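## Task

Take tube A (violet cap), which sits in position D4 of rack RK, and set it upright on the central area of the balance pan. Close the balance door and press the PRINT key. Then seat tube A fully down in bore A3 of dry block DB and close the balance door. Do not grip anyone else's tubes, and keep them seated in their bores and wells. Every station must still stand level on the bench mat. Nothing may count on the robot holding it in place at the end. Finish with the gripper open and the arm moved away.

## Robot and tools

Robot: a single 7-joint Kinova Gen3 arm with a Robotiq 2F-85 parallel gripper and a wrist camera. There is only one arm, so every motion argument is a single 8-number row.

Layout: the rack RK stands closest to the arm's base. Behind it, left to right, are the magnet block MG, spectrophotometer SP, dry block DB, balance BAL and mixer MX. None is fastened down, so pushing them can shift or tip them. On any station, row A faces you at the front and column 1 is on the left. The balance door is the top glass pane of its enclosure; it opens by sliding away from the viewer and closes by sliding back. PRINT is the white key on the sloped front panel; when pressed with the door closed, the green lamp comes on (even with nothing on the pan). Seated tubes must be pushed to the bottom of their bore. Loose objects may occasionally get nudged by something else.

Frames: results report end_effector_position (metres) and end_effector_quat_wxyz in the scene frame, whose origin is on the table under the arm base, +z up, +y to the left when looking along +x. The base may be slightly tilted and the reported position can be off, more so at long reach. The gripper frame: +z runs out along the fingers, y is the closing direction. The reported point is midway between the pads when closed; closed fingertips extend about 19 mm past it, open ones about 6 mm. Closing moves the fingertips roughly 13 mm further out, so leave that clearance above surfaces.

The row: [dx, dy, dz, rx, ry, rz, position, speed], each in [-1, 1]. The first six are an offset, not a pose, expressed in the gripper's own axes and measured from the gripper pose shown in the latest result (before any result in the scene shows it, and for later calls in the same reply, from where the arm is when the action begins). Scale: 1.0 equals 0.6 m for dx, dy, dz and 180 degrees for the rotation; rx, ry, rz form one rotation vector. Because offsets start from the measured pose, repeating a small offset against a rigid surface does not press harder, but against something yielding it goes deeper. All zeros is not a pause: it pulls the arm back to the reference pose. position sets the finger opening: +1 fully open (85 mm), 0 about 41 mm, about -0.8 pads touch, -1 closes until blocked. speed sets finger speed: about 20 mm/s at -1, 85 at 0, 150 at +1. A full close squeezes at roughly 190 to 235 N per pad.

Tools:
- execute_actions {actions, pictures}: actions holds zero or one item. An empty list just returns the state. {"rows": [...], "steps": n} runs up to 15 rows of 8 numbers for n steps (1 to 15, default 15, each 1/30 s); each row lasts one step, and the last row repeats if rows run out. Each row is relative to the same reference pose, not the prior row. {"steps": n} alone waits up to 300 steps counted from the previous result. pictures (boolean) toggles camera images.
- move {target, speed}: target is one 8-number row (offset as above); the gripper follows a straight path there, 0.5 to 10 s long, taking the shorter rotation. speed is the path's top speed in m/s, 0.002 to 0.5 (default 0.25); rotation is capped at twice that in rad/s. Finger values are sent at the start. It does not slow for obstacles, and faster or deeper contact hits or presses harder. The result adds a move: line (done, off_target, moving, held, fault) with the limits that acted (paced = pose clipped; held = a check blocked steps, after which motion may jump faster) and the distance from target.
- wait {seconds}: 0 to 10 s with no new command.
- zoom_image {camera, region}: enlarges [x0, y0, x1, y1] (pixels, at most 504x504) of cam_high, cam_low or cam_wrist (all 896x504).
- read_manual {section}: licence texts only.
- finished_scene {scene}: ends scene 1 or 2 and grades it; irreversible.

Controller behaviour: each step the commanded pose is clipped to within 70 mm and 16 degrees of the measured pose, then solved by damped IK with position favoured over orientation. After an action, the arm only continues to the last clipped pose, so large targets may need follow-up commands; check the Hand target line. A "pose unreachable" line or HELD marks means the clearance check altered or dropped the command.

Gripping: close with position -1 and keep sending it. To release, send a value wider than the object. For a gentle grip, open, then close to slightly narrower than the object. position_measured_pct is about 50 minus 50 times the finger position (0 = fully open); stopping below about 90 means something is held or blocking, around 90 or more means the pads met on nothing or something tiny.

Avoid: knocking anything off the table (ends the scene), dropping or slipping tubes, slamming or hard pushes. Contact torque reaching a joint's limit (49.1 N m for the first four joints, 30.9 N m for the wrist joints, carried weight included) triggers a 10 s stop. Holding loads heats motors; a MOTOR HOT line appears from 60 °C, and at 75 °C an OVER-TEMPERATURE FAULT lets the arm sag. Joint ranges: shoulder ±2.250, elbow ±2.580, wrist pitch ±2.100 rad; the roll joints ±69.115 rad.

Each tool is called after ">>>" as name(argument=value, ...) on one line, values as JSON.

## Session

>>> execute_actions(actions=[])

Scene clock: 0.00 s of 12600.00 s.
end_effector_position=(+0.6981, +0.2396, +0.3401) position_measured_pct=0.0 end_effector_quat_wxyz=(-0.296, +0.717, -0.627, -0.074)
Joint positions: [ 0.055  0.885 -0.553  0.913 -0.049  0.997  3.061]
Joint velocities: [ 0.     0.    -0.002  0.    -0.     0.001 -0.   ]
Motor temperatures (°C, as the motors report them): [30 29 27 33 33 36 40]
Hand target: +0.698, +0.240, +0.340; -0.296, +0.717, -0.627, -0.074

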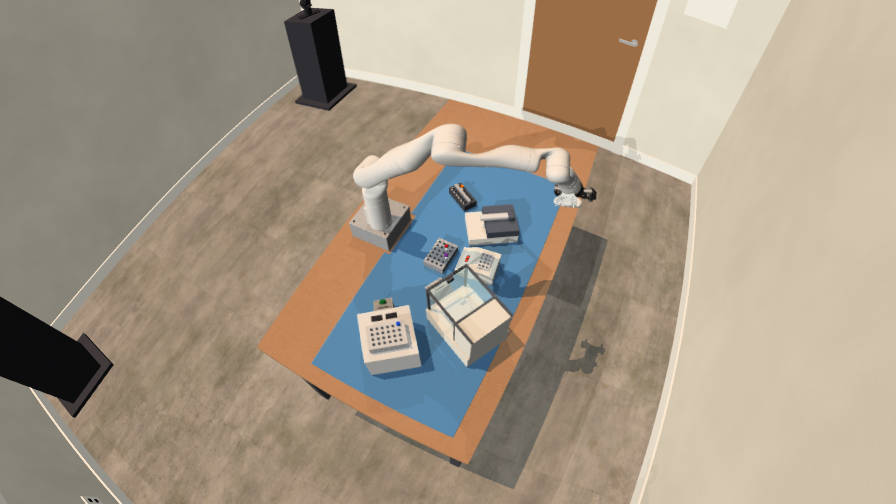

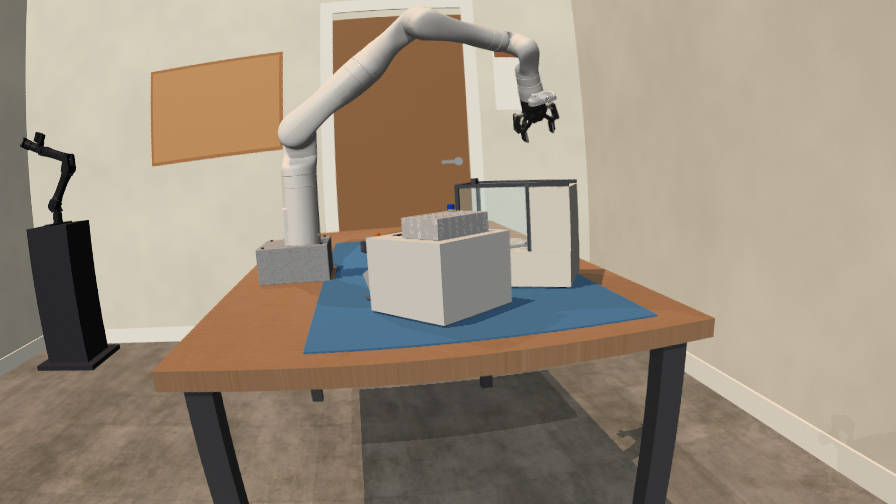

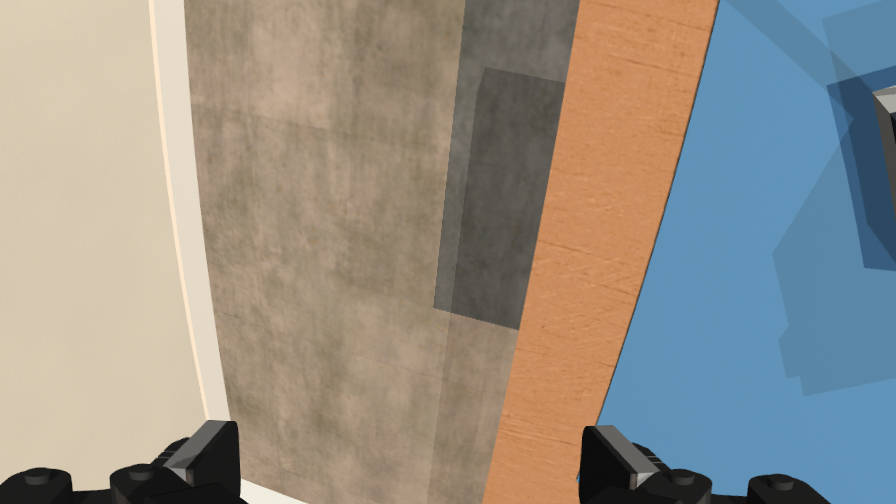

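>>> zoom_image(camera="cam_high", region=[340, 160, 620, 380])

>>> zoom_image(camera="cam_low", region=[340, 160, 620, 340])

Region (340, 160, 620, 380) of cam_high's 896x504 image, scaled by 1.800, with more detail than that image has; it fills the top 396 rows of this view, and the rest is white.

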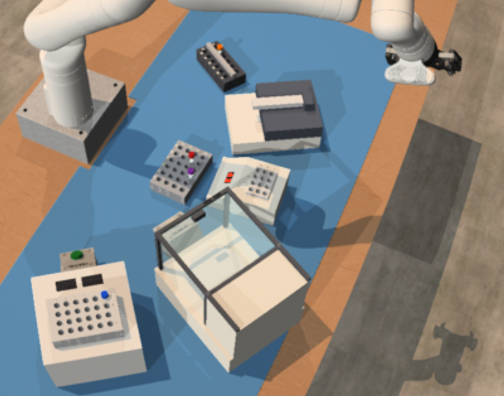

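Region (340, 160, 620, 340) of cam_low's 896x504 image, scaled by 1.800, with more detail than that image has; it fills the top 324 rows of this view, and the rest is white.

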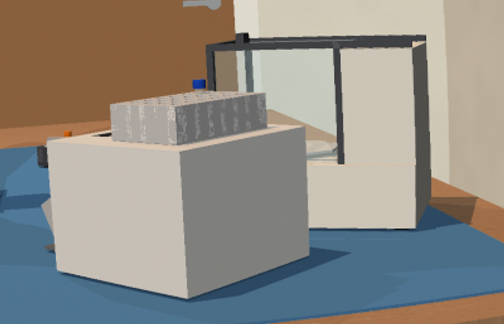

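>>> move(target=[0.137,0.502,-0.510,-0.208,0.052,-0.441,1,0])

Scene clock: 29.93 s of 12600.00 s.
end_effector_position=(+0.3499, -0.0011, +0.4486) position_measured_pct=0.0 end_effector_quat_wxyz=(-0.000, +1.000, -0.001, -0.000)
Joint positions: [ 0.634  0.143 -0.801  1.565  0.101  1.48   4.531]
Joint velocities: [ 0.007 -0.009  0.003  0.004 -0.002 -0.001  0.006]
Motor temperatures (°C, as the motors report them): [30 31 27 33 33 36 40]
Hand target: +0.350, -0.001, +0.449; -0.000, +1.000, -0.001, +0.000
Off the commanded pose: 0.002 m, 0 deg.
move: done

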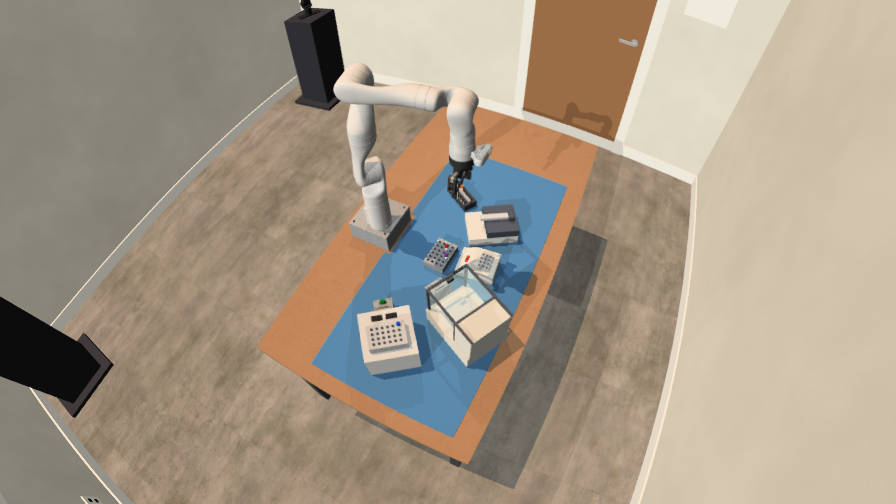

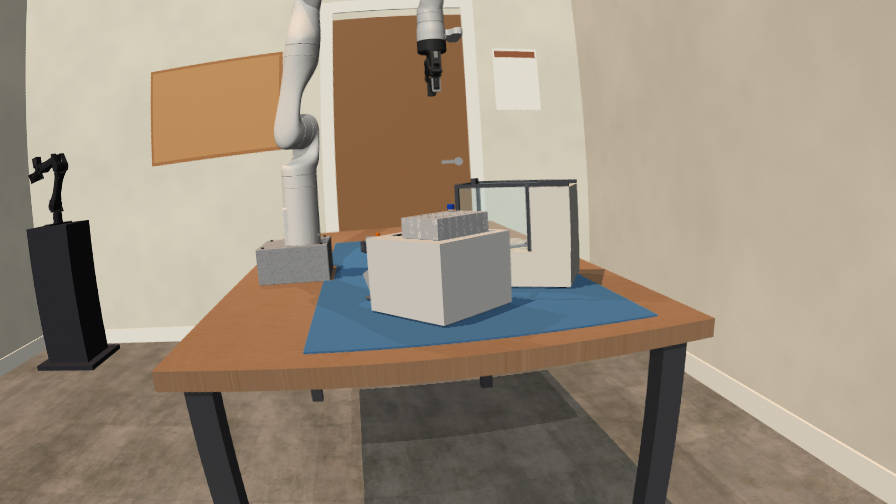

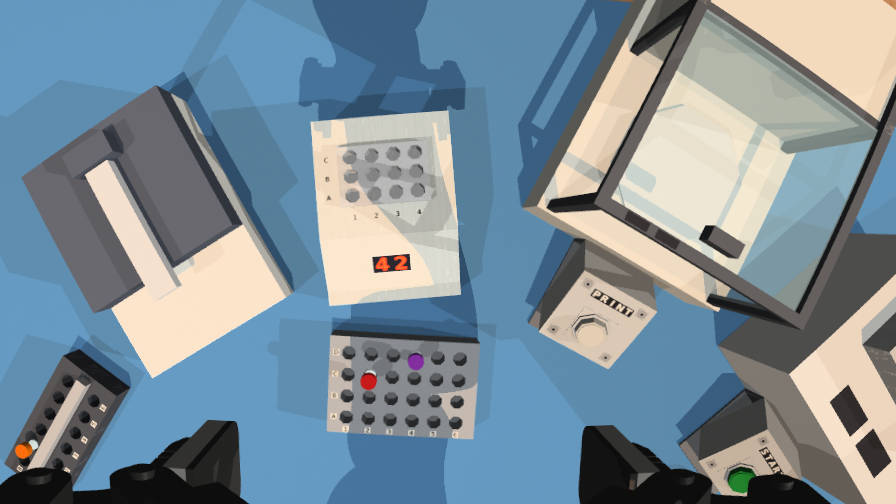

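>>> move(target=[0.092,0.17,-0.167,0,0,0.172,1,0])

Scene clock: 68.17 s of 12600.00 s.
end_effector_position=(+0.4048, -0.1030, +0.5492) position_measured_pct=0.0 end_effector_quat_wxyz=(-0.001, +0.963, -0.268, +0.000)
Joint positions: [ 0.599  0.326 -0.658  1.013  0.204  1.863  4.189]
Joint velocities: [-0.007  0.009 -0.001 -0.009  0.002  0.006 -0.001]
Motor temperatures (°C, as the motors report them): [30 31 27 33 33 36 40]
Hand target: +0.405, -0.103, +0.549; -0.001, +0.963, -0.268, -0.000
Off the commanded pose: 0.001 m, 0 deg.
move: done

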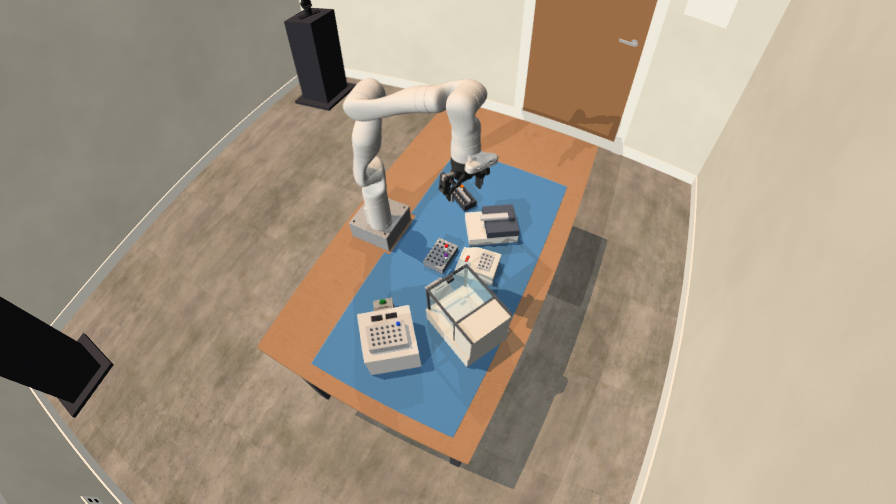

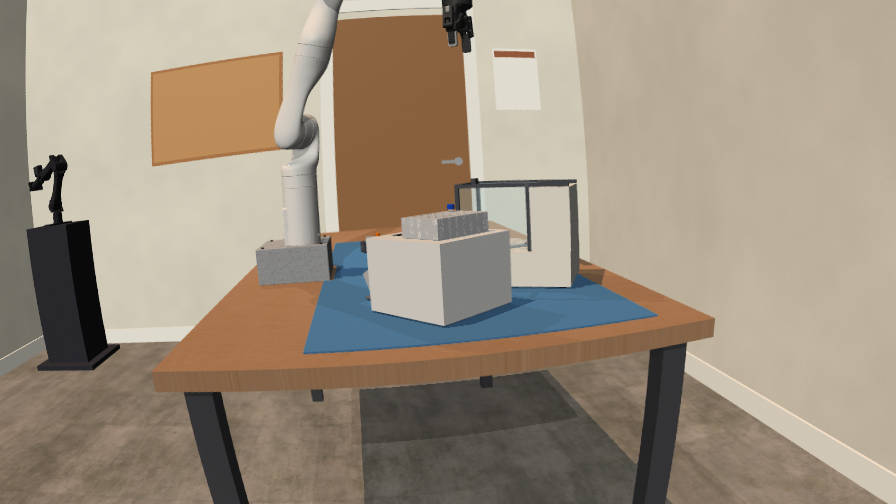

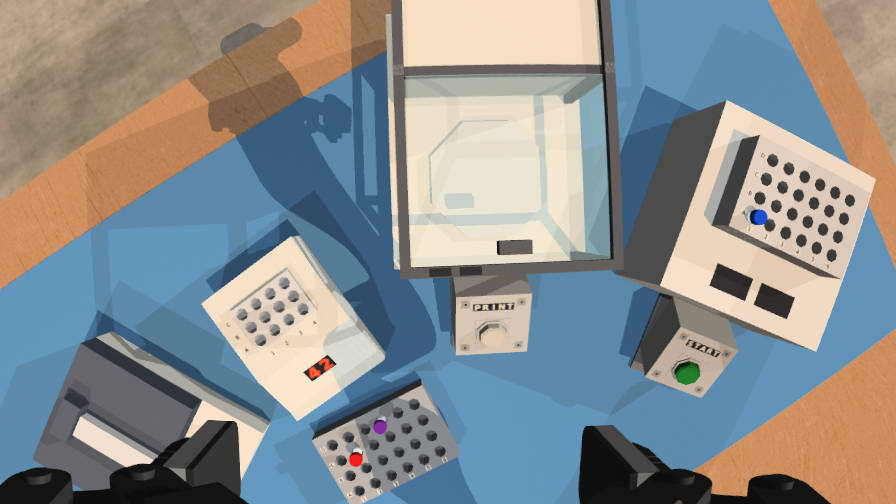

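>>> move(target=[0.08,0.1,0.25,0,0,0,1,0])

Scene clock: 90.70 s of 12600.00 s.
end_effector_position=(+0.4156, -0.1788, +0.3993) position_measured_pct=0.0 end_effector_quat_wxyz=(-0.001, +0.963, -0.268, +0.000)
Joint positions: [ 0.765  0.404 -0.616  1.392  0.23   1.42   4.315]
Joint velocities: [ 0.002  0.002  0.002  0.002 -0.002 -0.002  0.002]
Motor temperatures (°C, as the motors report them): [30 31 27 34 33 36 40]
Hand target: +0.416, -0.179, +0.399; -0.001, +0.963, -0.268, +0.000
Off the commanded pose: 0.001 m, 0 deg.
move: done

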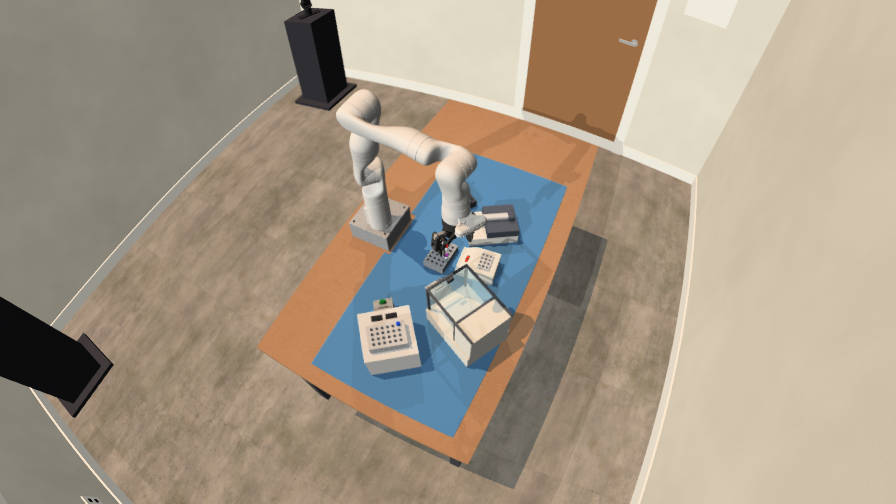

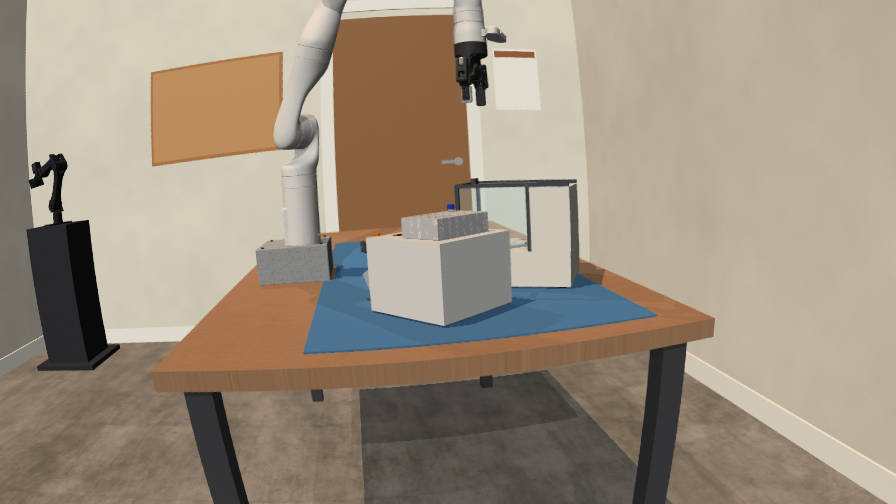

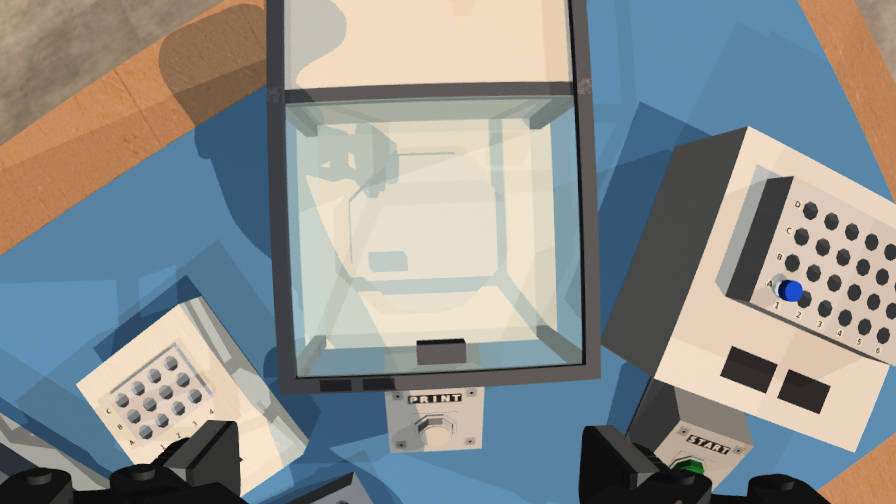

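>>> move(target=[0.025,0.027,0.15,0,0,0,1,0], speed=0.15)

Scene clock: 107.43 s of 12600.00 s.
end_effector_position=(+0.4204, -0.2003, +0.3096) position_measured_pct=0.0 end_effector_quat_wxyz=(-0.001, +0.963, -0.268, +0.000)
Joint positions: [ 0.783  0.502 -0.588  1.547  0.291  1.184  4.304]
Joint velocities: [-0.     0.004  0.002  0.001  0.001 -0.001 -0.   ]
Motor temperatures (°C, as the motors report them): [30 31 27 34 33 36 40]
Hand target: +0.420, -0.200, +0.309; -0.001, +0.963, -0.268, +0.000
Off the commanded pose: 0.000 m, 0 deg.
move: done

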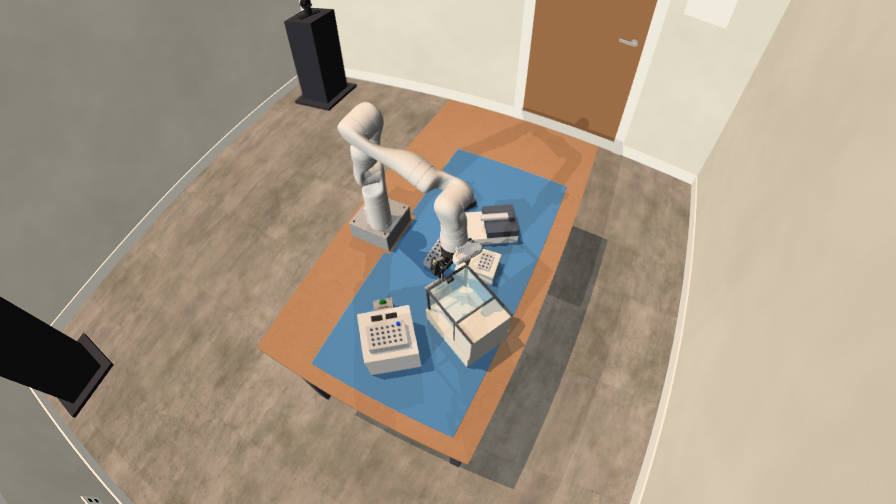

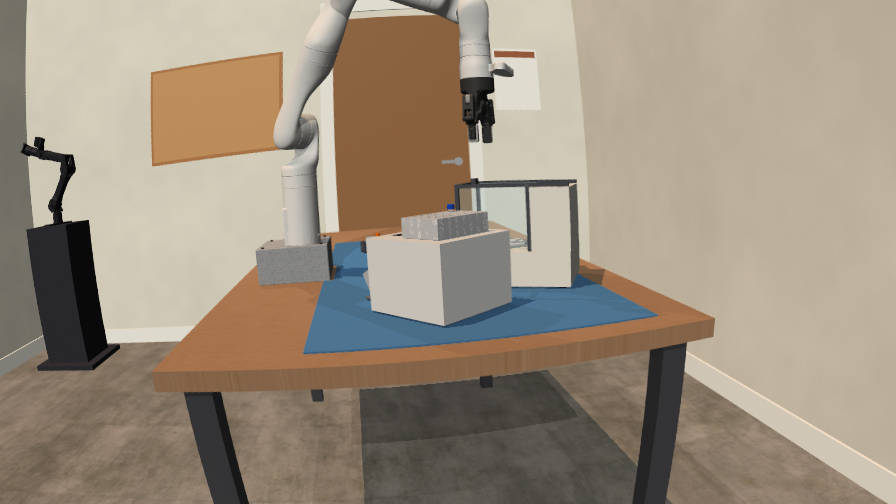

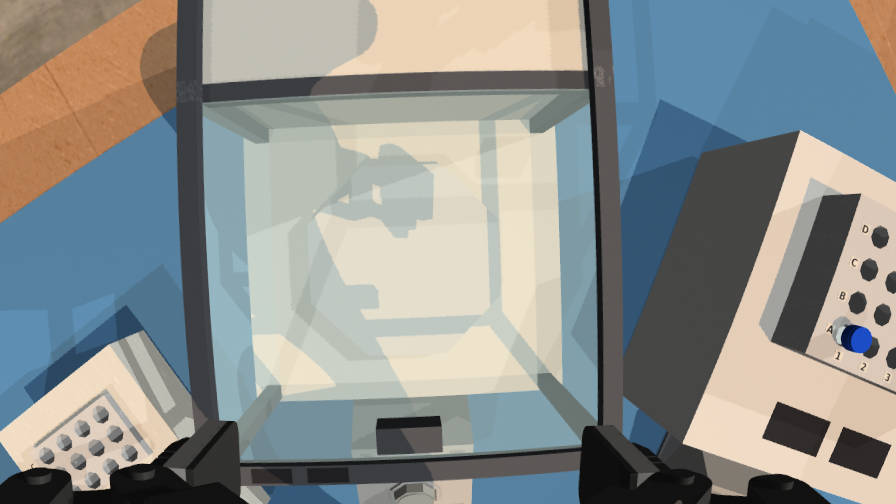

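>>> move(target=[-0.015,0,0.1,0,0,0,1,0], speed=0.1)

Scene clock: 116.90 s of 12600.00 s.
end_effector_position=(+0.4128, -0.1958, +0.2498) position_measured_pct=0.0 end_effector_quat_wxyz=(-0.001, +0.963, -0.268, +0.000)
Joint positions: [ 0.772  0.555 -0.566  1.677  0.339  1.011  4.254]
Joint velocities: [-0.001  0.003 -0.     0.005  0.001 -0.004 -0.001]
Motor temperatures (°C, as the motors report them): [30 31 27 34 33 36 40]
Hand target: +0.413, -0.196, +0.250; -0.001, +0.963, -0.268, +0.000
Off the commanded pose: 0.000 m, 0 deg.
move: done

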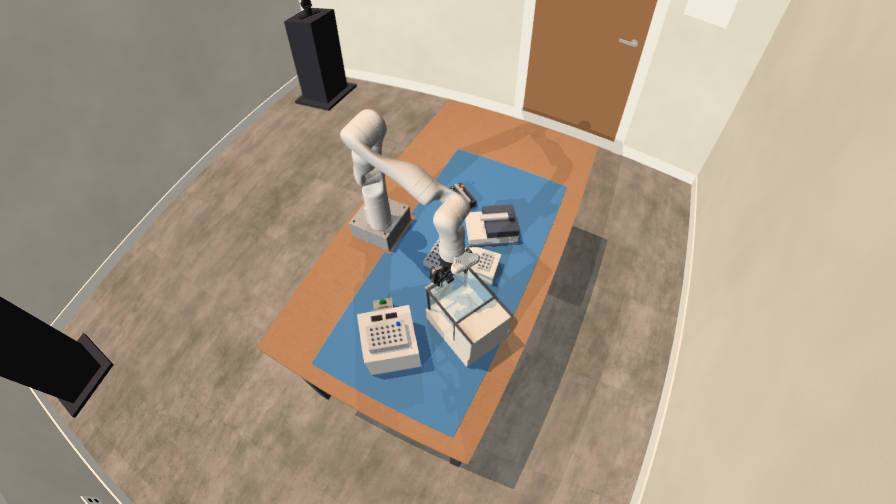

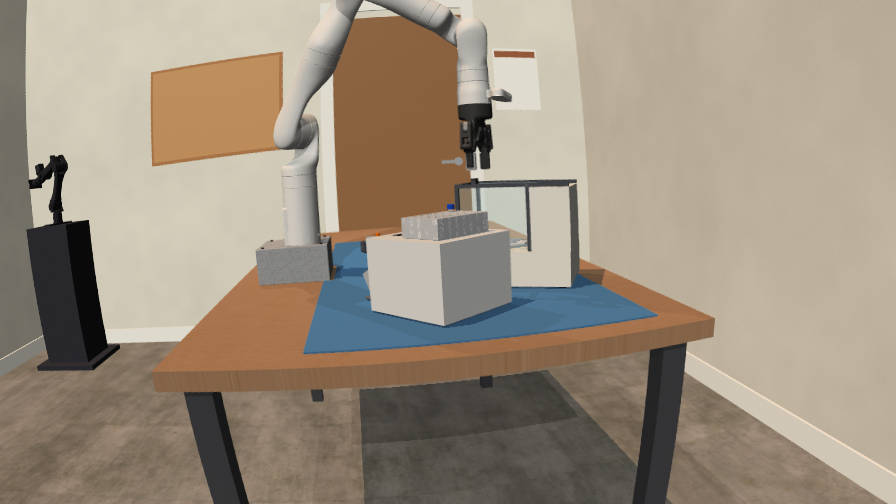

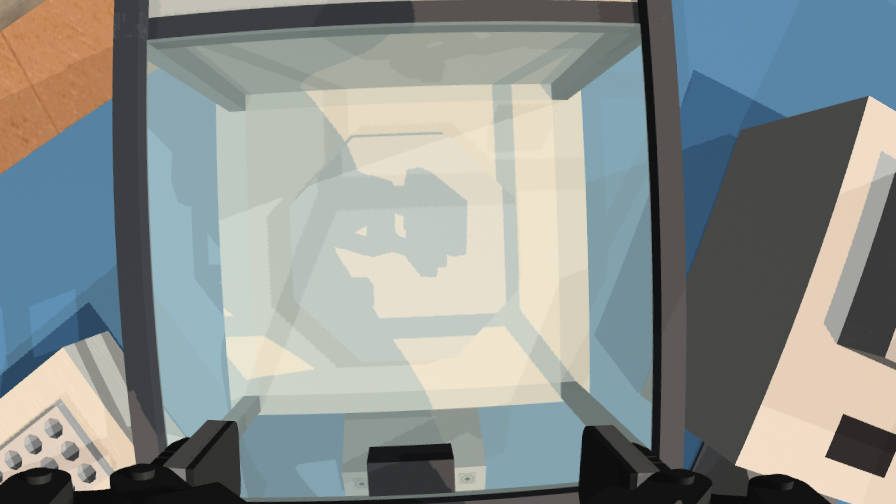

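>>> move(target=[-0.008,0,0.025,0,0,0,-0.15,0], speed=0.05)

Scene clock: 141.20 s of 12600.00 s.
end_effector_position=(+0.4087, -0.1934, +0.2348) position_measured_pct=57.5 end_effector_quat_wxyz=(-0.001, +0.963, -0.268, +0.000)
Joint positions: [ 0.768  0.567 -0.558  1.714  0.352  0.965  4.238]
Joint velocities: [-0.     0.     0.001  0.001  0.     0.001  0.   ]
Motor temperatures (°C, as the motors report them): [30 32 27 34 33 36 40]
Hand target: +0.409, -0.193, +0.235; -0.001, +0.963, -0.268, +0.000
Off the commanded pose: 0.000 m, 0 deg.
move: done

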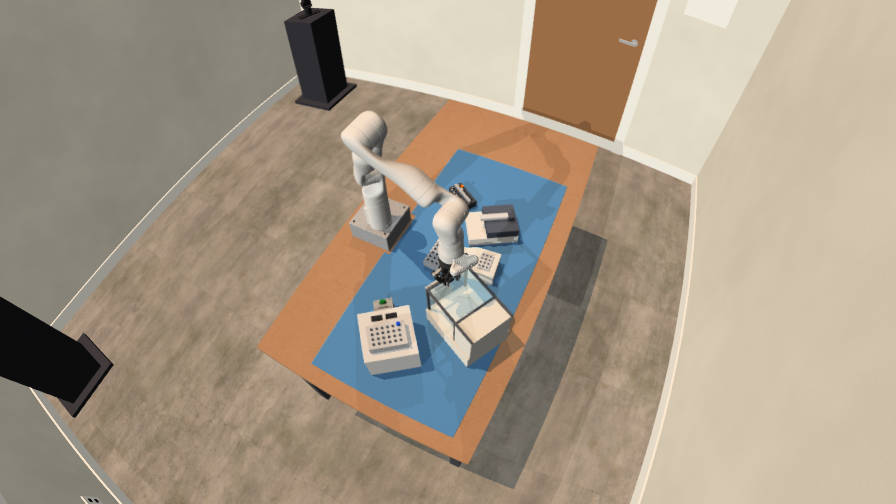

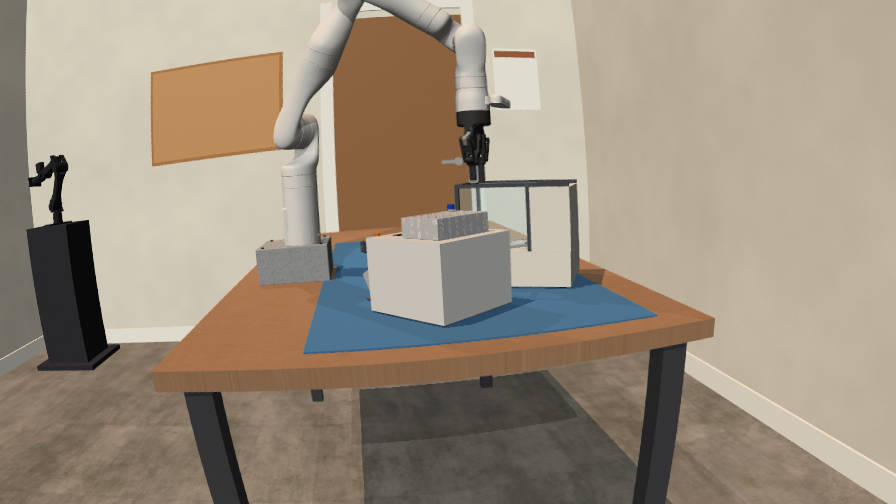

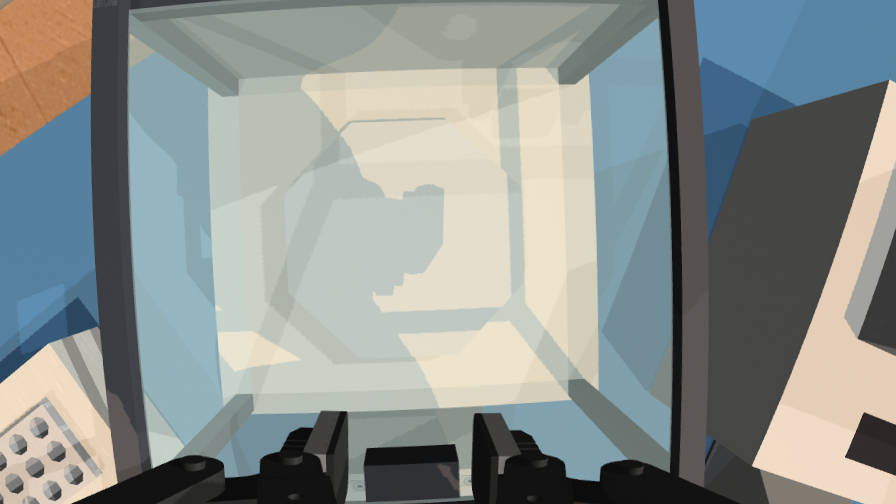

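>>> move(target=[0,0,0.02,0,0,0,-0.15,0], speed=0.02)

>>> zoom_image(camera="cam_low", region=[420, 130, 600, 230])

Scene clock: 148.80 s of 12600.00 s.
end_effector_position=(+0.4122, -0.1951, +0.2292) position_measured_pct=57.5 end_effector_quat_wxyz=(+0.002, +0.963, -0.268, +0.007)
Joint positions: [ 0.763  0.574 -0.553  1.724  0.366  0.936  4.226]
Joint velocities: [-0.    -0.001 -0.001  0.     0.003 -0.004 -0.003]
Motor temperatures (°C, as the motors report them): [30 32 27 34 33 36 40]
Hand target: +0.409, -0.193, +0.223; -0.001, +0.963, -0.268, +0.000
Off the commanded pose: 0.008 m, 1 deg.
move: off_target

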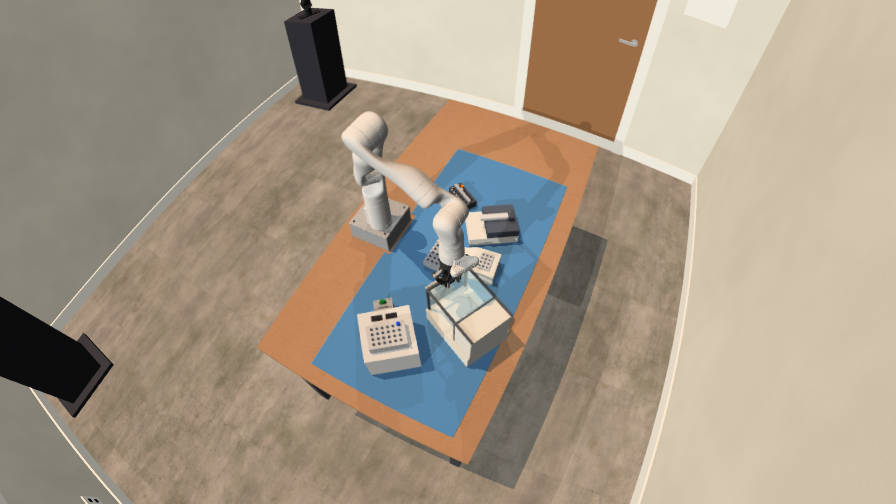

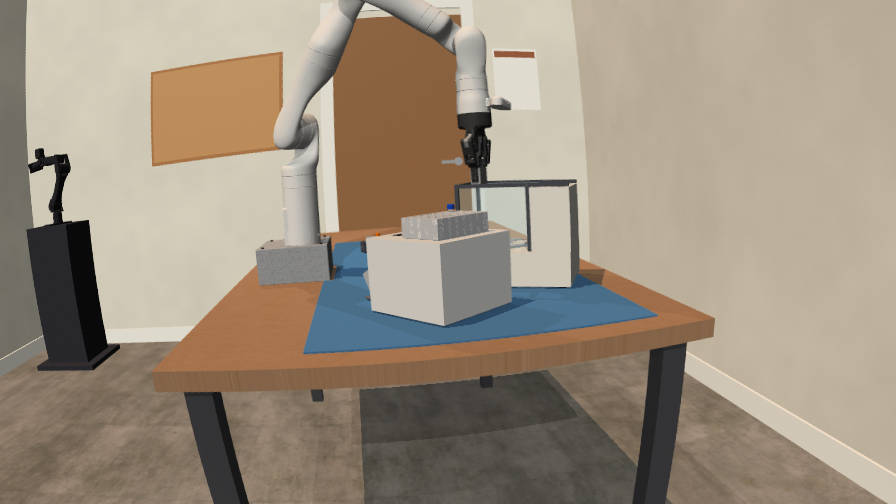

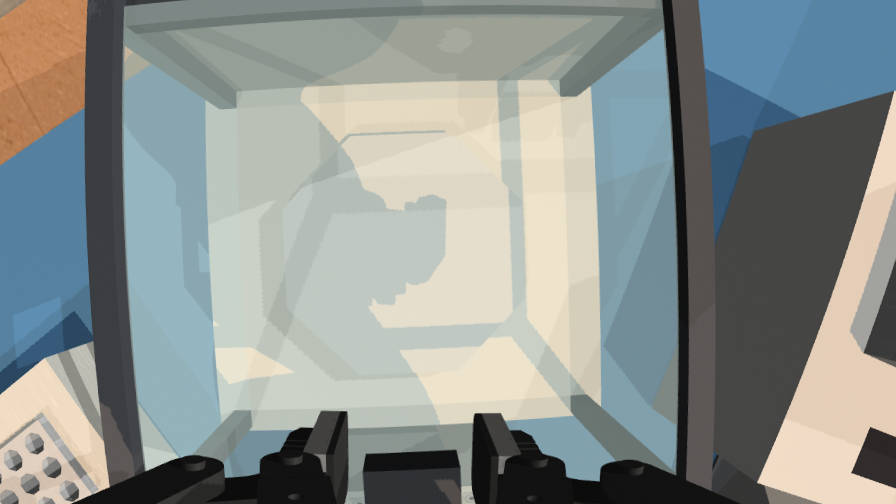

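Region (420, 130, 600, 230) of cam_low's 896x504 image, scaled by 2.800, with more detail than that image has.

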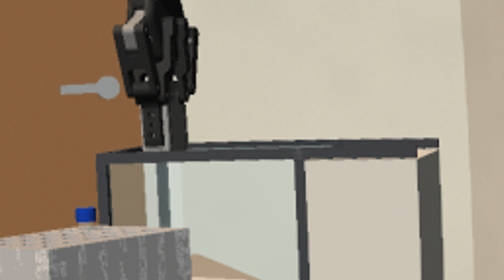

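>>> move(target=[0.003,0,-0.005,0,0,0,-0.15,0], speed=0.02)

>>> move(target=[0,0,0,0,0,0,-0.5,-0.5], speed=0.02)

Scene clock: 158.47 s of 12600.00 s.
end_effector_position=(+0.4137, -0.1960, +0.2322) position_measured_pct=57.5 end_effector_quat_wxyz=(+0.002, +0.963, -0.268, +0.007)
Joint positions: [ 0.763  0.572 -0.554  1.714  0.363  0.946  4.23 ]
Joint velocities: [ 0.    -0.    -0.002 -0.002 -0.     0.001  0.001]
Motor temperatures (°C, as the motors report them): [30 32 27 34 33 36 40]
Hand target: +0.414, -0.196, +0.232; +0.002, +0.963, -0.268, +0.007
Off the commanded pose: 0.000 m, 0 deg.
move: done

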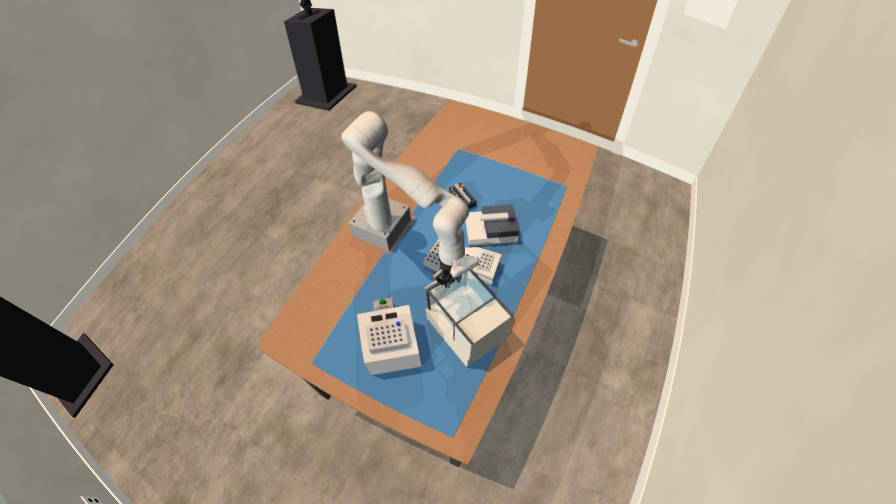

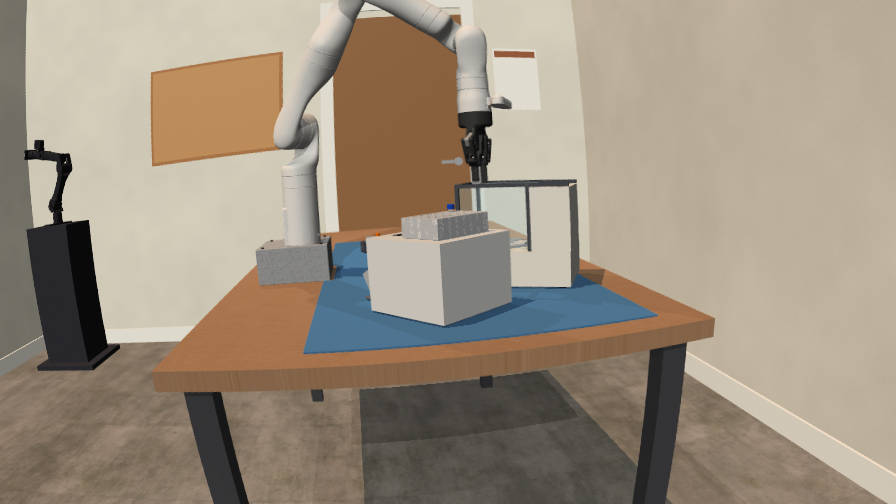

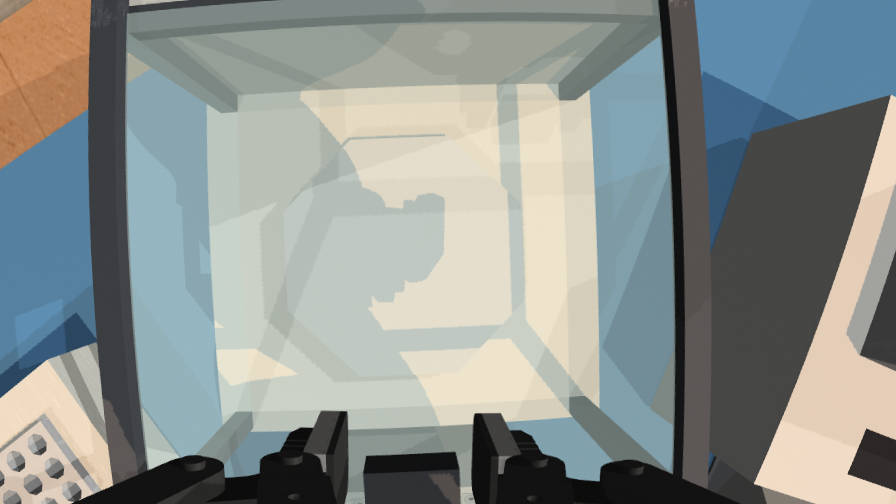

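Scene clock: 159.00 s of 12600.00 s.
end_effector_position=(+0.4134, -0.1963, +0.2326) position_measured_pct=69.4 end_effector_quat_wxyz=(+0.002, +0.963, -0.268, +0.007)
Joint positions: [ 0.763  0.571 -0.554  1.714  0.364  0.947  4.23 ]
Joint velocities: [ 0.     0.     0.     0.001 -0.    -0.     0.   ]
Motor temperatures (°C, as the motors report them): [30 32 27 34 33 36 40]
Hand target: +0.414, -0.196, +0.232; +0.002, +0.963, -0.268, +0.007
Off the commanded pose: 0.001 m, 0 deg.
move: done

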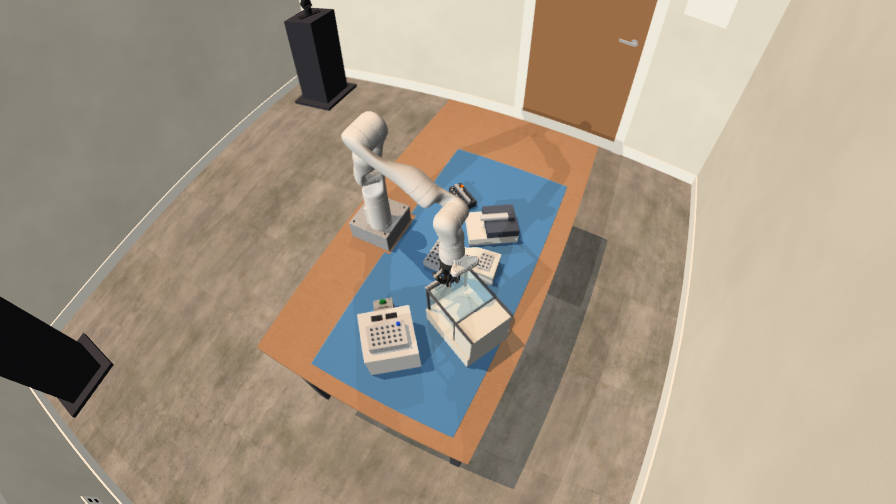

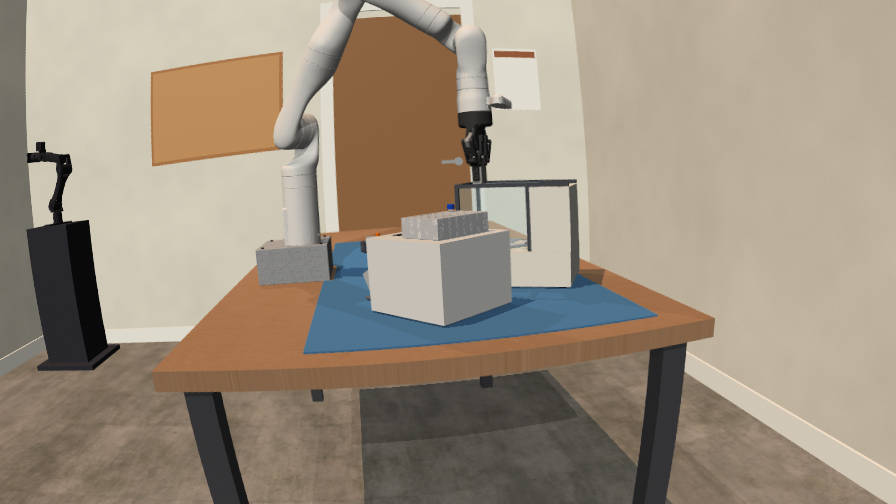

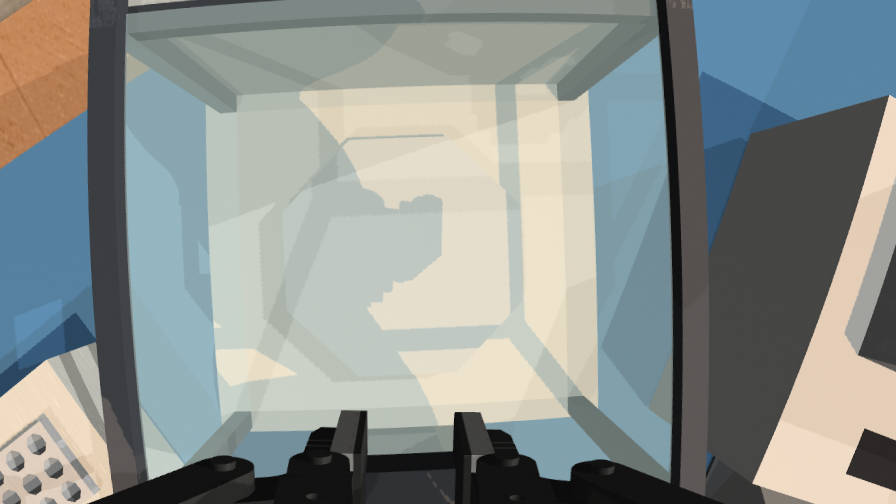

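>>> move(target=[0.17,0,0,0,0,0,-0.5,-0.5], speed=0.04)

Scene clock: 166.03 s of 12600.00 s.
end_effector_position=(+0.5021, -0.2432, +0.2332) position_measured_pct=69.4 end_effector_quat_wxyz=(-0.001, +0.964, -0.265, +0.006)
Joint positions: [ 0.692  0.767 -0.518  1.324  0.385  1.14   4.306]
Joint velocities: [-0.003  0.003  0.003 -0.004 -0.002  0.     0.003]
Motor temperatures (°C, as the motors report them): [30 32 27 34 33 36 40]
Hand target: +0.501, -0.249, +0.235; +0.002, +0.963, -0.268, +0.007
Off the commanded pose: 0.006 m, 1 deg.
move: off_target

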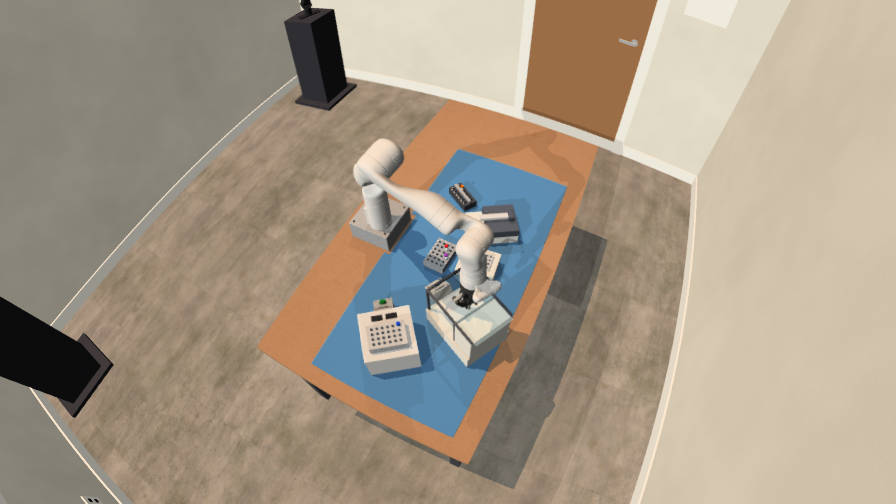

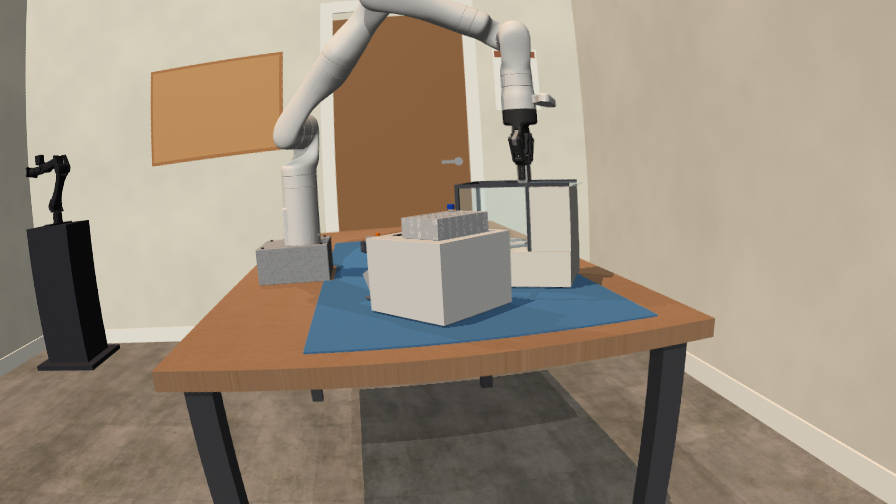

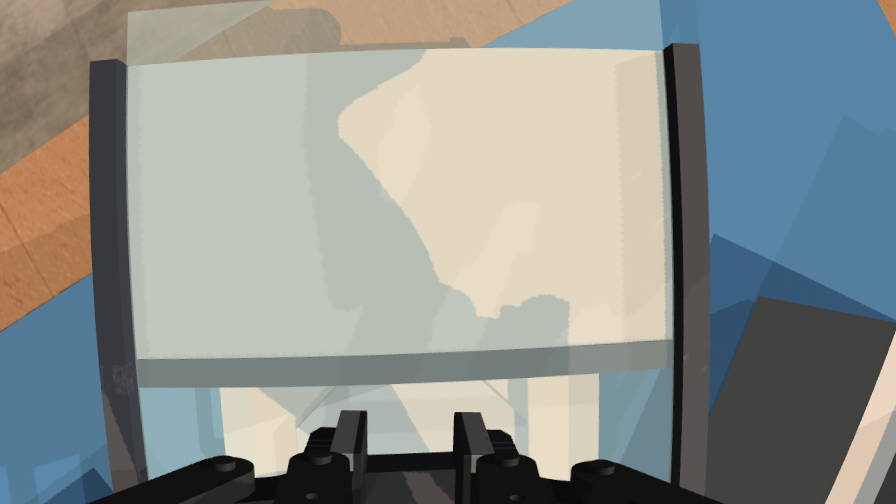

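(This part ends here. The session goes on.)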